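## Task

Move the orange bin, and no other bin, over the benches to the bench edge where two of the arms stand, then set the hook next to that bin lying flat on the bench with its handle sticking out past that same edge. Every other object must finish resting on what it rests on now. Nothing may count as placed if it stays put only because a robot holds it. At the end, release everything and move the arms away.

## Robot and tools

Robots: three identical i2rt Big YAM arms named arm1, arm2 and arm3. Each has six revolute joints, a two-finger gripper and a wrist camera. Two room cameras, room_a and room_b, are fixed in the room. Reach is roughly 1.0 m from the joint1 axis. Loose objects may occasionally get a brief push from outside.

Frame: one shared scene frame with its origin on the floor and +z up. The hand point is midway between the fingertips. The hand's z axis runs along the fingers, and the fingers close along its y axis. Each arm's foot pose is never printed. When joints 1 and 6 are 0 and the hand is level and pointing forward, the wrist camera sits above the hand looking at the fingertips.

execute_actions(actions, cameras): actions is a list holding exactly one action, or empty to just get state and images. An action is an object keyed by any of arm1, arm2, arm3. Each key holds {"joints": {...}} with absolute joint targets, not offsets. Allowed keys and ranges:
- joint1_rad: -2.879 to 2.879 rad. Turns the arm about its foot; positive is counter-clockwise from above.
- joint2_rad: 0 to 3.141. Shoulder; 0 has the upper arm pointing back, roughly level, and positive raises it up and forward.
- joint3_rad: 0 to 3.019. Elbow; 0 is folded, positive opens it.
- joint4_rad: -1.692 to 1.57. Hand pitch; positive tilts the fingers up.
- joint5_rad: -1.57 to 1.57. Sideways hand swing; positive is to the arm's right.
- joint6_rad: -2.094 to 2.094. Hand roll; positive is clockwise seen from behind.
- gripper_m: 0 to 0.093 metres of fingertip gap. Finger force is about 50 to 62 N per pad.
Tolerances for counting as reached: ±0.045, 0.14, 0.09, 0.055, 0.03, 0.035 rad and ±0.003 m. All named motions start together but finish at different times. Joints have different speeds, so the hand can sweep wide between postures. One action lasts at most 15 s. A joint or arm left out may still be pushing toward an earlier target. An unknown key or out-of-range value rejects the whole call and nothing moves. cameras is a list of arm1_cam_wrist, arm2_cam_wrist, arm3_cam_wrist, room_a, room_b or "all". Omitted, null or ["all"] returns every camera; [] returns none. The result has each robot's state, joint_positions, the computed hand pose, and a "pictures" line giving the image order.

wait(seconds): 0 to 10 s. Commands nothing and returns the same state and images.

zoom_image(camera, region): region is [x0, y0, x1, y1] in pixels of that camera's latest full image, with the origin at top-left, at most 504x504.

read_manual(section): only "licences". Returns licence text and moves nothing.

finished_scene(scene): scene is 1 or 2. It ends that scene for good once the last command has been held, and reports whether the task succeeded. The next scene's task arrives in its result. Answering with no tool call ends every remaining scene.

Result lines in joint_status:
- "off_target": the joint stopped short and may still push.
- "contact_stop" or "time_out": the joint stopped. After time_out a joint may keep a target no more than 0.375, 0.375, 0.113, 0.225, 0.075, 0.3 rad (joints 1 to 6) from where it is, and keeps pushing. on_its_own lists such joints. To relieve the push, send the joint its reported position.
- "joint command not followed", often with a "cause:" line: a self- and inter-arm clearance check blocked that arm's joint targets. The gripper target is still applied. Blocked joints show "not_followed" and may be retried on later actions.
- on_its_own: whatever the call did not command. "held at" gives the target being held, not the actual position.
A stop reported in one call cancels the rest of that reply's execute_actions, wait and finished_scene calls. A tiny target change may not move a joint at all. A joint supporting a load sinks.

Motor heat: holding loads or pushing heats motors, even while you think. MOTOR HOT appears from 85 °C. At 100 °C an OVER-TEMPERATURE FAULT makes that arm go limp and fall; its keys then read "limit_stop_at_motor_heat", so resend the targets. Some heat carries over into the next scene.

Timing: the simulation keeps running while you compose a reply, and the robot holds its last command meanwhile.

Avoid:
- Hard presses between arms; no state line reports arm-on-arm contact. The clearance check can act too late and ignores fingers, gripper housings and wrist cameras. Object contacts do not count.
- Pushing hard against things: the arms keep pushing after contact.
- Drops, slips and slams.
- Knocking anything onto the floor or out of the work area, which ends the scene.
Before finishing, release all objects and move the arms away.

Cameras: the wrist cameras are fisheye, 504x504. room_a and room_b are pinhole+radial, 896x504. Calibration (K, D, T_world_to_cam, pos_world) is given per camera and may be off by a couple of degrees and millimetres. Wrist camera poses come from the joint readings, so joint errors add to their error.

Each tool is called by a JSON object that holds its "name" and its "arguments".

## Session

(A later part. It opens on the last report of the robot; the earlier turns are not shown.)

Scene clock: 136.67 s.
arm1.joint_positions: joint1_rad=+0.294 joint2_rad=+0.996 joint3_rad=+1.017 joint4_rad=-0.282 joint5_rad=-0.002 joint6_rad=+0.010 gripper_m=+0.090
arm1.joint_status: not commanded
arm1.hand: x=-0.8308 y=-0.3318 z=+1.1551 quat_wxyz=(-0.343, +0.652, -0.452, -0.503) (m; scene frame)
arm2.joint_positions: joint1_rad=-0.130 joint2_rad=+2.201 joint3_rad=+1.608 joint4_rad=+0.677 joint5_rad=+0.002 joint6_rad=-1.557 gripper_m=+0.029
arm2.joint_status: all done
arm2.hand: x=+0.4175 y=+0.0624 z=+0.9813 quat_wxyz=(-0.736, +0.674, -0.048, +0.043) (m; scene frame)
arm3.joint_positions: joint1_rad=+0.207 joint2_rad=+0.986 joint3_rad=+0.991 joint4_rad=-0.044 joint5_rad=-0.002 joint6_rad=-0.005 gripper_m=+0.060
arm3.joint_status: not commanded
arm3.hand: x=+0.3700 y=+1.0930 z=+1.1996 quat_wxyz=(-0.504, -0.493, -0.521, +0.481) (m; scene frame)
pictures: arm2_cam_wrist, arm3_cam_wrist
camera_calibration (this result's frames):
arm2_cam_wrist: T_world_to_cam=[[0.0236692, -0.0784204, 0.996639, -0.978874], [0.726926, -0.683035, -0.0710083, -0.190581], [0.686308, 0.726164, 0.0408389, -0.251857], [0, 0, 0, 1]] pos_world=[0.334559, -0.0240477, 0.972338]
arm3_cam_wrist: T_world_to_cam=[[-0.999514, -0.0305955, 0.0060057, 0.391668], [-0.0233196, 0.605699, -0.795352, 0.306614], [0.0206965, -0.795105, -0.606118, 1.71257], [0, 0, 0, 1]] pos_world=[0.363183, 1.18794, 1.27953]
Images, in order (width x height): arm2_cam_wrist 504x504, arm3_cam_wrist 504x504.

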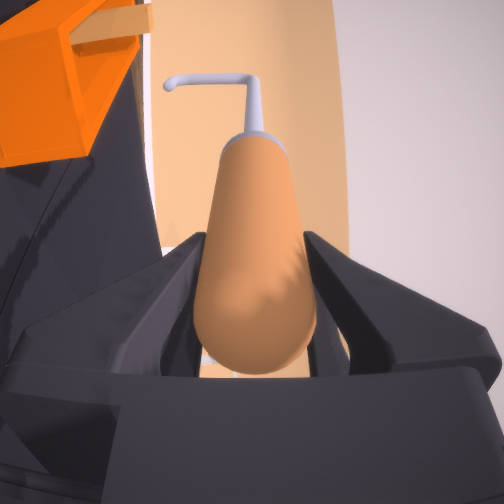

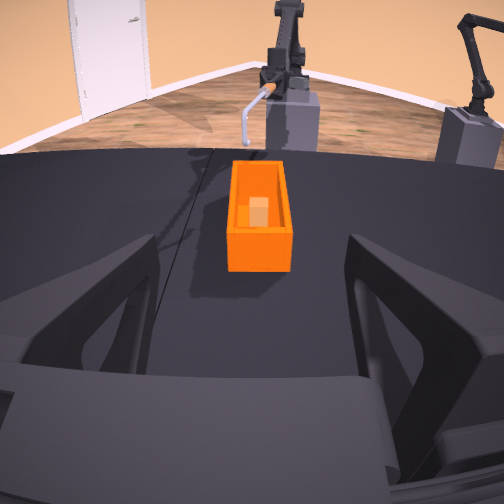

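Shift slightly, lower, and repeat the pull.

{"name": "execute_actions", "arguments": {"actions": [{"arm2":{"joints":{"joint1_rad":-0.105,"joint2_rad":2.28}}}], "cameras": ["arm3_cam_wrist"]}}

{"name": "execute_actions", "arguments": {"actions": [{"arm2":{"joints":{"joint2_rad":2.19,"joint3_rad":1.46}}}], "cameras": []}}

{"name": "execute_actions", "arguments": {"actions": [{"arm2":{"joints":{"joint2_rad":2.085,"joint3_rad":1.33}}}], "cameras": []}}

{"name": "execute_actions", "arguments": {"actions": [{"arm2":{"joints":{"joint2_rad":1.985,"joint3_rad":1.2}}}], "cameras": []}}

{"name": "execute_actions", "arguments": {"actions": [{"arm2":{"joints":{"joint2_rad":1.885,"joint3_rad":1.075}}}], "cameras": []}}

{"name": "execute_actions", "arguments": {"actions": [{"arm2":{"joints":{"joint2_rad":1.785,"joint3_rad":0.955}}}], "cameras": []}}

{"name": "execute_actions", "arguments": {"actions": [{"arm2":{"joints":{"joint2_rad":1.685,"joint3_rad":0.836}}}], "cameras": ["room_b"]}}

{"name": "zoom_image", "arguments": {"camera": "room_b", "region": [420, 200, 560, 300]}}

Scene clock: 153.97 s.
arm1.joint_positions: joint1_rad=+0.294 joint2_rad=+0.996 joint3_rad=+1.017 joint4_rad=-0.282 joint5_rad=-0.002 joint6_rad=+0.010 gripper_m=+0.090
arm1.joint_status: not commanded
arm1.hand: x=-0.8308 y=-0.3318 z=+1.1551 quat_wxyz=(-0.343, +0.652, -0.452, -0.503) (m; scene frame)
arm2.joint_positions: joint1_rad=-0.109 joint2_rad=+2.319 joint3_rad=+1.613 joint4_rad=+0.680 joint5_rad=+0.001 joint6_rad=-1.557 gripper_m=+0.029
arm2.joint_status: all done
arm2.hand: x=+0.3996 y=+0.0688 z=+0.8854 quat_wxyz=(-0.698, +0.714, -0.043, +0.033) (m; scene frame)
arm3.joint_positions: joint1_rad=+0.207 joint2_rad=+0.986 joint3_rad=+0.991 joint4_rad=-0.044 joint5_rad=-0.002 joint6_rad=-0.005 gripper_m=+0.060
arm3.joint_status: not commanded
arm3.hand: x=+0.3700 y=+1.0930 z=+1.1996 quat_wxyz=(-0.504, -0.493, -0.521, +0.481) (m; scene frame)
pictures: arm3_cam_wrist
camera_calibration (this result's frames):
arm3_cam_wrist: T_world_to_cam=[[-0.999514, -0.0305955, 0.0060057, 0.391668], [-0.0233196, 0.605699, -0.795352, 0.306614], [0.0206965, -0.795105, -0.606118, 1.71257], [0, 0, 0, 1]] pos_world=[0.363183, 1.18794, 1.27953]
Images, in order (width x height): arm3_cam_wrist 504x504.

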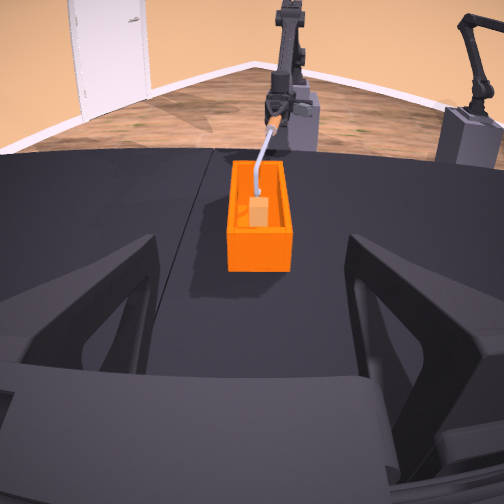

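Scene clock: 154.87 s.
arm1.joint_positions: joint1_rad=+0.294 joint2_rad=+0.996 joint3_rad=+1.017 joint4_rad=-0.282 joint5_rad=-0.002 joint6_rad=+0.010 gripper_m=+0.090
arm1.joint_status: not commanded
arm1.hand: x=-0.8308 y=-0.3318 z=+1.1551 quat_wxyz=(-0.343, +0.652, -0.452, -0.503) (m; scene frame)
arm2.joint_positions: joint1_rad=-0.109 joint2_rad=+2.222 joint3_rad=+1.449 joint4_rad=+0.687 joint5_rad=+0.001 joint6_rad=-1.557 gripper_m=+0.029
arm2.joint_status: all done
arm2.hand: x=+0.3952 y=+0.0270 z=+0.8799 quat_wxyz=(-0.676, +0.735, -0.044, +0.032) (m; scene frame)
arm3.joint_positions: joint1_rad=+0.207 joint2_rad=+0.986 joint3_rad=+0.991 joint4_rad=-0.044 joint5_rad=-0.002 joint6_rad=-0.005 gripper_m=+0.060
arm3.joint_status: not commanded
arm3.hand: x=+0.3700 y=+1.0930 z=+1.1996 quat_wxyz=(-0.504, -0.493, -0.521, +0.481) (m; scene frame)
pictures: none
No camera images: the call's "cameras" was empty. Leave "cameras" out to get every camera's image.

Scene clock: 155.60 s.
arm1.joint_positions: joint1_rad=+0.294 joint2_rad=+0.996 joint3_rad=+1.017 joint4_rad=-0.282 joint5_rad=-0.002 joint6_rad=+0.010 gripper_m=+0.090
arm1.joint_status: not commanded
arm1.hand: x=-0.8308 y=-0.3318 z=+1.1551 quat_wxyz=(-0.343, +0.652, -0.452, -0.503) (m; scene frame)
arm2.joint_positions: joint1_rad=-0.109 joint2_rad=+2.122 joint3_rad=+1.314 joint4_rad=+0.688 joint5_rad=+0.001 joint6_rad=-1.557 gripper_m=+0.029
arm2.joint_status: all done
arm2.hand: x=+0.3913 y=-0.0103 z=+0.8895 quat_wxyz=(-0.663, +0.746, -0.044, +0.031) (m; scene frame)
arm3.joint_positions: joint1_rad=+0.207 joint2_rad=+0.986 joint3_rad=+0.991 joint4_rad=-0.044 joint5_rad=-0.002 joint6_rad=-0.005 gripper_m=+0.060
arm3.joint_status: not commanded
arm3.hand: x=+0.3700 y=+1.0930 z=+1.1996 quat_wxyz=(-0.504, -0.493, -0.521, +0.481) (m; scene frame)
pictures: none
No camera images: the call's "cameras" was empty. Leave "cameras" out to get every camera's image.

Scene clock: 156.33 s.
arm1.joint_positions: joint1_rad=+0.294 joint2_rad=+0.996 joint3_rad=+1.017 joint4_rad=-0.282 joint5_rad=-0.002 joint6_rad=+0.010 gripper_m=+0.090
arm1.joint_status: not commanded
arm1.hand: x=-0.8308 y=-0.3318 z=+1.1551 quat_wxyz=(-0.343, +0.652, -0.452, -0.503) (m; scene frame)
arm2.joint_positions: joint1_rad=-0.109 joint2_rad=+2.022 joint3_rad=+1.182 joint4_rad=+0.688 joint5_rad=+0.001 joint6_rad=-1.557 gripper_m=+0.029
arm2.joint_status: all done
arm2.hand: x=+0.3870 y=-0.0501 z=+0.8974 quat_wxyz=(-0.651, +0.757, -0.045, +0.031) (m; scene frame)
arm3.joint_positions: joint1_rad=+0.207 joint2_rad=+0.986 joint3_rad=+0.991 joint4_rad=-0.044 joint5_rad=-0.002 joint6_rad=-0.005 gripper_m=+0.060
arm3.joint_status: not commanded
arm3.hand: x=+0.3700 y=+1.0930 z=+1.1996 quat_wxyz=(-0.504, -0.493, -0.521, +0.481) (m; scene frame)
pictures: none
No camera images: the call's "cameras" was empty. Leave "cameras" out to get every camera's image.

Scene clock: 157.07 s.
arm1.joint_positions: joint1_rad=+0.294 joint2_rad=+0.996 joint3_rad=+1.017 joint4_rad=-0.282 joint5_rad=-0.002 joint6_rad=+0.010 gripper_m=+0.090
arm1.joint_status: not commanded
arm1.hand: x=-0.8308 y=-0.3318 z=+1.1551 quat_wxyz=(-0.343, +0.652, -0.452, -0.503) (m; scene frame)
arm2.joint_positions: joint1_rad=-0.109 joint2_rad=+1.922 joint3_rad=+1.055 joint4_rad=+0.688 joint5_rad=+0.001 joint6_rad=-1.557 gripper_m=+0.029
arm2.joint_status: all done
arm2.hand: x=+0.3827 y=-0.0909 z=+0.9050 quat_wxyz=(-0.641, +0.766, -0.045, +0.030) (m; scene frame)
arm3.joint_positions: joint1_rad=+0.207 joint2_rad=+0.986 joint3_rad=+0.991 joint4_rad=-0.044 joint5_rad=-0.002 joint6_rad=-0.005 gripper_m=+0.060
arm3.joint_status: not commanded
arm3.hand: x=+0.3700 y=+1.0930 z=+1.1996 quat_wxyz=(-0.504, -0.493, -0.521, +0.481) (m; scene frame)
pictures: none
No camera images: the call's "cameras" was empty. Leave "cameras" out to get every camera's image.

Scene clock: 157.83 s.
arm1.joint_positions: joint1_rad=+0.294 joint2_rad=+0.996 joint3_rad=+1.017 joint4_rad=-0.282 joint5_rad=-0.002 joint6_rad=+0.010 gripper_m=+0.090
arm1.joint_status: not commanded
arm1.hand: x=-0.8308 y=-0.3318 z=+1.1551 quat_wxyz=(-0.343, +0.652, -0.452, -0.503) (m; scene frame)
arm2.joint_positions: joint1_rad=-0.109 joint2_rad=+1.821 joint3_rad=+0.934 joint4_rad=+0.688 joint5_rad=+0.001 joint6_rad=-1.557 gripper_m=+0.029
arm2.joint_status: all done
arm2.hand: x=+0.3783 y=-0.1321 z=+0.9130 quat_wxyz=(-0.633, +0.772, -0.046, +0.030) (m; scene frame)
arm3.joint_positions: joint1_rad=+0.207 joint2_rad=+0.986 joint3_rad=+0.991 joint4_rad=-0.044 joint5_rad=-0.002 joint6_rad=-0.005 gripper_m=+0.060
arm3.joint_status: not commanded
arm3.hand: x=+0.3700 y=+1.0930 z=+1.1996 quat_wxyz=(-0.504, -0.493, -0.521, +0.481) (m; scene frame)
pictures: none
No camera images: the call's "cameras" was empty. Leave "cameras" out to get every camera's image.

Scene clock: 158.60 s.
arm1.joint_positions: joint1_rad=+0.294 joint2_rad=+0.996 joint3_rad=+1.017 joint4_rad=-0.282 joint5_rad=-0.002 joint6_rad=+0.010 gripper_m=+0.090
arm1.joint_status: not commanded
arm1.hand: x=-0.8308 y=-0.3318 z=+1.1551 quat_wxyz=(-0.343, +0.652, -0.452, -0.503) (m; scene frame)
arm2.joint_positions: joint1_rad=-0.109 joint2_rad=+1.718 joint3_rad=+0.814 joint4_rad=+0.688 joint5_rad=+0.001 joint6_rad=-1.557 gripper_m=+0.029
arm2.joint_status: all done
arm2.hand: x=+0.3738 y=-0.1745 z=+0.9192 quat_wxyz=(-0.627, +0.777, -0.046, +0.030) (m; scene frame)
arm3.joint_positions: joint1_rad=+0.207 joint2_rad=+0.986 joint3_rad=+0.991 joint4_rad=-0.044 joint5_rad=-0.002 joint6_rad=-0.005 gripper_m=+0.060
arm3.joint_status: not commanded
arm3.hand: x=+0.3700 y=+1.0930 z=+1.1996 quat_wxyz=(-0.504, -0.493, -0.521, +0.481) (m; scene frame)
pictures: room_b
Images, in order (width x height): room_b 896x504.

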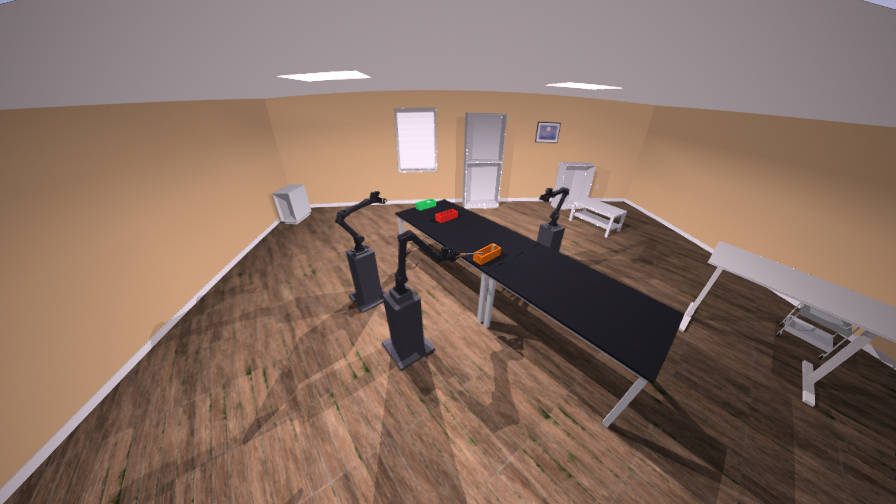

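Region (420, 200, 560, 300) of room_b's 896x504 image, scaled by 3.600, with more detail than that image has; it fills the top 360 rows of this view, and the rest is white.

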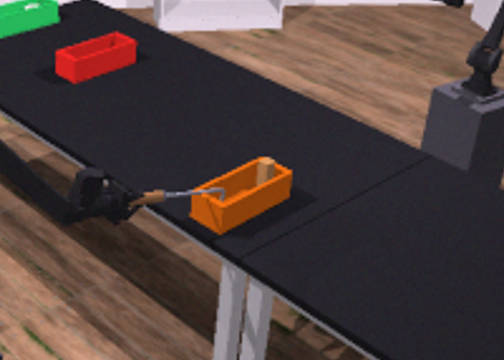

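{"name": "execute_actions", "arguments": {"actions": [{"arm2":{"joints":{"joint2_rad":1.64,"joint3_rad":0.785}}}], "cameras": []}}

{"name": "execute_actions", "arguments": {"actions": [{"arm2":{"joints":{"joint3_rad":1.0,"joint4_rad":0.95}}}], "cameras": []}}

{"name": "execute_actions", "arguments": {"actions": [{"arm2":{"joints":{"joint1_rad":0.1,"joint3_rad":1.24}}}], "cameras": []}}

{"name": "execute_actions", "arguments": {"actions": [{"arm2":{"joints":{"joint2_rad":2.07}}}], "cameras": ["arm3_cam_wrist"]}}

{"name": "execute_actions", "arguments": {"actions": [{"arm2":{"joints":{"joint6_rad":0}}}], "cameras": []}}

{"name": "execute_actions", "arguments": {"actions": [{"arm2":{"joints":{"joint2_rad":2.335,"joint3_rad":1.22,"joint4_rad":1.15}}}], "cameras": ["arm2_cam_wrist"]}}

Scene clock: 171.93 s.
arm1.joint_positions: joint1_rad=+0.294 joint2_rad=+0.996 joint3_rad=+1.017 joint4_rad=-0.282 joint5_rad=-0.002 joint6_rad=+0.010 gripper_m=+0.090
arm1.joint_status: not commanded
arm1.hand: x=-0.8308 y=-0.3318 z=+1.1551 quat_wxyz=(-0.343, +0.652, -0.452, -0.503) (m; scene frame)
arm2.joint_positions: joint1_rad=-0.109 joint2_rad=+1.678 joint3_rad=+0.766 joint4_rad=+0.688 joint5_rad=+0.001 joint6_rad=-1.557 gripper_m=+0.029
arm2.joint_status: all done
arm2.hand: x=+0.3719 y=-0.1921 z=+0.9199 quat_wxyz=(-0.623, +0.780, -0.046, +0.030) (m; scene frame)
arm3.joint_positions: joint1_rad=+0.207 joint2_rad=+0.986 joint3_rad=+0.991 joint4_rad=-0.044 joint5_rad=-0.002 joint6_rad=-0.005 gripper_m=+0.060
arm3.joint_status: not commanded
arm3.hand: x=+0.3700 y=+1.0930 z=+1.1996 quat_wxyz=(-0.504, -0.493, -0.521, +0.481) (m; scene frame)
pictures: none
No camera images: the call's "cameras" was empty. Leave "cameras" out to get every camera's image.

Scene clock: 173.03 s.
arm1.joint_positions: joint1_rad=+0.294 joint2_rad=+0.996 joint3_rad=+1.017 joint4_rad=-0.282 joint5_rad=-0.002 joint6_rad=+0.010 gripper_m=+0.090
arm1.joint_status: not commanded
arm1.hand: x=-0.8308 y=-0.3318 z=+1.1551 quat_wxyz=(-0.343, +0.652, -0.452, -0.503) (m; scene frame)
arm2.joint_positions: joint1_rad=-0.109 joint2_rad=+1.655 joint3_rad=+0.963 joint4_rad=+0.916 joint5_rad=+0.001 joint6_rad=-1.557 gripper_m=+0.029
arm2.joint_status: all done
arm2.hand: x=+0.3771 y=-0.1408 z=+1.0905 quat_wxyz=(-0.782, +0.622, -0.037, +0.037) (m; scene frame)
arm3.joint_positions: joint1_rad=+0.207 joint2_rad=+0.986 joint3_rad=+0.991 joint4_rad=-0.044 joint5_rad=-0.002 joint6_rad=-0.005 gripper_m=+0.060
arm3.joint_status: not commanded
arm3.hand: x=+0.3700 y=+1.0930 z=+1.1996 quat_wxyz=(-0.504, -0.493, -0.521, +0.481) (m; scene frame)
pictures: none
No camera images: the call's "cameras" was empty. Leave "cameras" out to get every camera's image.

Scene clock: 174.50 s.
arm1.joint_positions: joint1_rad=+0.294 joint2_rad=+0.996 joint3_rad=+1.017 joint4_rad=-0.282 joint5_rad=-0.002 joint6_rad=+0.010 gripper_m=+0.090
arm1.joint_status: not commanded
arm1.hand: x=-0.8308 y=-0.3318 z=+1.1551 quat_wxyz=(-0.343, +0.652, -0.452, -0.503) (m; scene frame)
arm2.joint_positions: joint1_rad=+0.099 joint2_rad=+1.661 joint3_rad=+1.190 joint4_rad=+0.916 joint5_rad=+0.000 joint6_rad=-1.557 gripper_m=+0.029
arm2.joint_status: all done
arm2.hand: x=+0.2375 y=-0.1101 z=+1.2111 quat_wxyz=(-0.845, +0.533, +0.025, -0.049) (m; scene frame)
arm3.joint_positions: joint1_rad=+0.207 joint2_rad=+0.986 joint3_rad=+0.991 joint4_rad=-0.044 joint5_rad=-0.002 joint6_rad=-0.005 gripper_m=+0.060
arm3.joint_status: not commanded
arm3.hand: x=+0.3700 y=+1.0930 z=+1.1996 quat_wxyz=(-0.504, -0.493, -0.521, +0.481) (m; scene frame)
pictures: none
No camera images: the call's "cameras" was empty. Leave "cameras" out to get every camera's image.

Scene clock: 175.93 s.
arm1.joint_positions: joint1_rad=+0.294 joint2_rad=+0.996 joint3_rad=+1.017 joint4_rad=-0.282 joint5_rad=-0.002 joint6_rad=+0.010 gripper_m=+0.090
arm1.joint_status: not commanded
arm1.hand: x=-0.8308 y=-0.3318 z=+1.1551 quat_wxyz=(-0.343, +0.652, -0.452, -0.503) (m; scene frame)
arm2.joint_positions: joint1_rad=+0.099 joint2_rad=+2.111 joint3_rad=+1.191 joint4_rad=+0.902 joint5_rad=+0.000 joint6_rad=-1.558 gripper_m=+0.029
arm2.joint_status: all done
arm2.hand: x=+0.2313 y=-0.0437 z=+0.8895 quat_wxyz=(-0.700, +0.712, +0.033, -0.040) (m; scene frame)
arm3.joint_positions: joint1_rad=+0.207 joint2_rad=+0.986 joint3_rad=+0.991 joint4_rad=-0.044 joint5_rad=-0.002 joint6_rad=-0.005 gripper_m=+0.060
arm3.joint_status: not commanded
arm3.hand: x=+0.3700 y=+1.0930 z=+1.1996 quat_wxyz=(-0.504, -0.493, -0.521, +0.481) (m; scene frame)
pictures: arm3_cam_wrist
camera_calibration (this result's frames):
arm3_cam_wrist: T_world_to_cam=[[-0.999514, -0.0305955, 0.0060057, 0.391668], [-0.0233196, 0.605699, -0.795352, 0.306614], [0.0206965, -0.795105, -0.606118, 1.71257], [0, 0, 0, 1]] pos_world=[0.363183, 1.18794, 1.27953]
Images, in order (width x height): arm3_cam_wrist 504x504.

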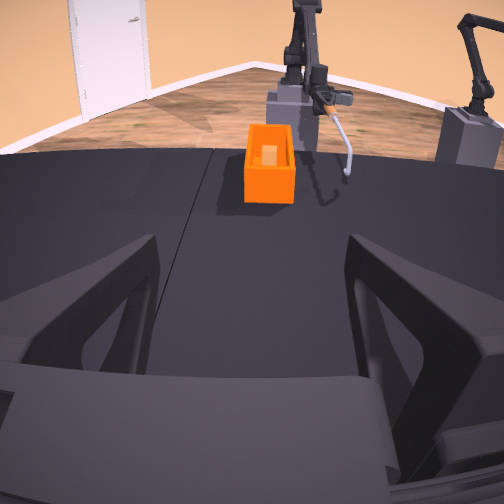

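Scene clock: 178.07 s.
arm1.joint_positions: joint1_rad=+0.294 joint2_rad=+0.996 joint3_rad=+1.017 joint4_rad=-0.282 joint5_rad=-0.002 joint6_rad=+0.010 gripper_m=+0.090
arm1.joint_status: not commanded
arm1.hand: x=-0.8308 y=-0.3318 z=+1.1551 quat_wxyz=(-0.343, +0.652, -0.452, -0.503) (m; scene frame)
arm2.joint_positions: joint1_rad=+0.099 joint2_rad=+2.110 joint3_rad=+1.191 joint4_rad=+0.904 joint5_rad=+0.002 joint6_rad=-0.018 gripper_m=+0.029
arm2.joint_status: all done
arm2.hand: x=+0.2320 y=-0.0437 z=+0.8903 quat_wxyz=(-0.476, +0.533, -0.472, -0.516) (m; scene frame)
arm3.joint_positions: joint1_rad=+0.207 joint2_rad=+0.986 joint3_rad=+0.991 joint4_rad=-0.044 joint5_rad=-0.002 joint6_rad=-0.005 gripper_m=+0.060
arm3.joint_status: not commanded
arm3.hand: x=+0.3700 y=+1.0930 z=+1.1996 quat_wxyz=(-0.504, -0.493, -0.521, +0.481) (m; scene frame)
pictures: none
No camera images: the call's "cameras" was empty. Leave "cameras" out to get every camera's image.

Scene clock: 179.10 s.
arm1.joint_positions: joint1_rad=+0.294 joint2_rad=+0.996 joint3_rad=+1.017 joint4_rad=-0.282 joint5_rad=-0.002 joint6_rad=+0.010 gripper_m=+0.090
arm1.joint_status: not commanded
arm1.hand: x=-0.8308 y=-0.3318 z=+1.1551 quat_wxyz=(-0.343, +0.652, -0.452, -0.503) (m; scene frame)
arm2.joint_positions: joint1_rad=+0.099 joint2_rad=+2.344 joint3_rad=+1.194 joint4_rad=+1.134 joint5_rad=+0.002 joint6_rad=-0.014 gripper_m=+0.029
arm2.joint_status: all done
arm2.hand: x=+0.2337 y=-0.0587 z=+0.7788 quat_wxyz=(-0.475, +0.532, -0.474, -0.517) (m; scene frame)
arm3.joint_positions: joint1_rad=+0.207 joint2_rad=+0.986 joint3_rad=+0.991 joint4_rad=-0.044 joint5_rad=-0.002 joint6_rad=-0.005 gripper_m=+0.060
arm3.joint_status: not commanded
arm3.hand: x=+0.3700 y=+1.0930 z=+1.1996 quat_wxyz=(-0.504, -0.493, -0.521, +0.481) (m; scene frame)
pictures: arm2_cam_wrist
camera_calibration (this result's frames):
arm2_cam_wrist: T_world_to_cam=[[0.99381, 0.110958, -0.00543437, -0.217392], [0.0621659, -0.596006, -0.80057, 0.574615], [-0.0920687, 0.795277, -0.599215, 0.654932], [0, 0, 0, 1]] pos_world=[0.240624, -0.154257, 0.851283]
Images, in order (width x height): arm2_cam_wrist 504x504.

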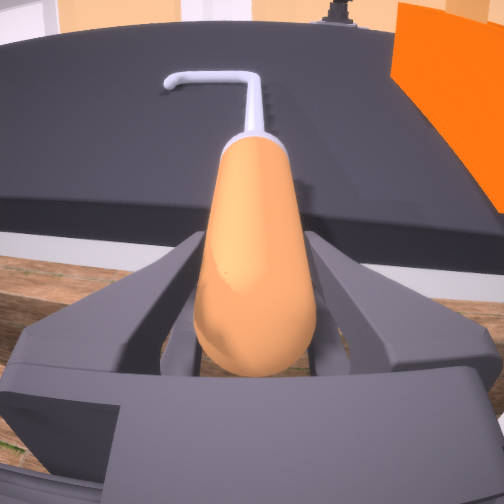

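{"name": "execute_actions", "arguments": {"actions": [{"arm2":{"joints":{"gripper_m":0.07}}}], "cameras": []}}

{"name": "execute_actions", "arguments": {"actions": [{"arm2":{"joints":{"joint2_rad":1.3,"joint4_rad":-0.3}}}], "cameras": ["arm2_cam_wrist"]}}

Scene clock: 185.07 s.
arm1.joint_positions: joint1_rad=+0.294 joint2_rad=+0.996 joint3_rad=+1.017 joint4_rad=-0.282 joint5_rad=-0.002 joint6_rad=+0.010 gripper_m=+0.090
arm1.joint_status: not commanded
arm1.hand: x=-0.8308 y=-0.3318 z=+1.1551 quat_wxyz=(-0.343, +0.652, -0.452, -0.503) (m; scene frame)
arm2.joint_positions: joint1_rad=+0.099 joint2_rad=+2.344 joint3_rad=+1.194 joint4_rad=+1.134 joint5_rad=+0.002 joint6_rad=-0.014 gripper_m=+0.070
arm2.joint_status: all done
arm2.hand: x=+0.2337 y=-0.0587 z=+0.7789 quat_wxyz=(-0.475, +0.532, -0.473, -0.517) (m; scene frame)
arm3.joint_positions: joint1_rad=+0.207 joint2_rad=+0.986 joint3_rad=+0.991 joint4_rad=-0.044 joint5_rad=-0.002 joint6_rad=-0.005 gripper_m=+0.060
arm3.joint_status: not commanded
arm3.hand: x=+0.3700 y=+1.0930 z=+1.1996 quat_wxyz=(-0.504, -0.493, -0.521, +0.481) (m; scene frame)
pictures: none
No camera images: the call's "cameras" was empty. Leave "cameras" out to get every camera's image.

Scene clock: 186.87 s.
arm1.joint_positions: joint1_rad=+0.294 joint2_rad=+0.996 joint3_rad=+1.017 joint4_rad=-0.282 joint5_rad=-0.002 joint6_rad=+0.010 gripper_m=+0.090
arm1.joint_status: not commanded
arm1.hand: x=-0.8308 y=-0.3318 z=+1.1551 quat_wxyz=(-0.343, +0.652, -0.452, -0.503) (m; scene frame)
arm2.joint_positions: joint1_rad=+0.099 joint2_rad=+1.286 joint3_rad=+1.206 joint4_rad=-0.290 joint5_rad=+0.002 joint6_rad=-0.014 gripper_m=+0.070
arm2.joint_status: all done
arm2.hand: x=+0.2479 y=-0.2049 z=+1.1712 quat_wxyz=(-0.383, +0.616, -0.548, -0.416) (m; scene frame)
arm3.joint_positions: joint1_rad=+0.207 joint2_rad=+0.986 joint3_rad=+0.991 joint4_rad=-0.044 joint5_rad=-0.002 joint6_rad=-0.005 gripper_m=+0.060
arm3.joint_status: not commanded
arm3.hand: x=+0.3700 y=+1.0930 z=+1.1996 quat_wxyz=(-0.504, -0.493, -0.521, +0.481) (m; scene frame)
pictures: arm2_cam_wrist
camera_calibration (this result's frames):
arm2_cam_wrist: T_world_to_cam=[[0.99414, 0.107793, -0.00816369, -0.210607], [0.0860466, -0.834769, -0.543835, 0.445124], [-0.0654363, 0.539946, -0.839152, 1.22971], [0, 0, 0, 1]] pos_world=[0.251539, -0.2697, 1.27227]
Images, in order (width x height): arm2_cam_wrist 504x504.

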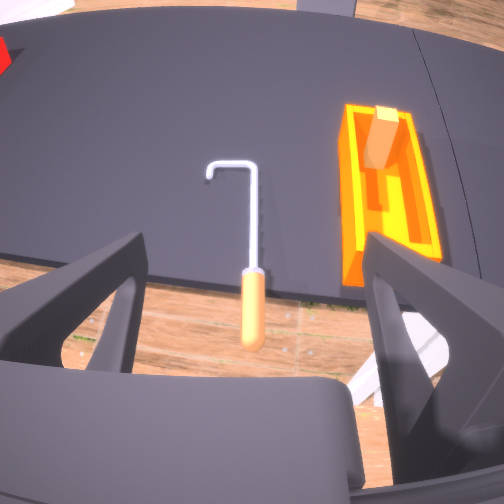

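{"name": "finished_scene", "arguments": {"scene": 2}}

The scene is finished: the task was done.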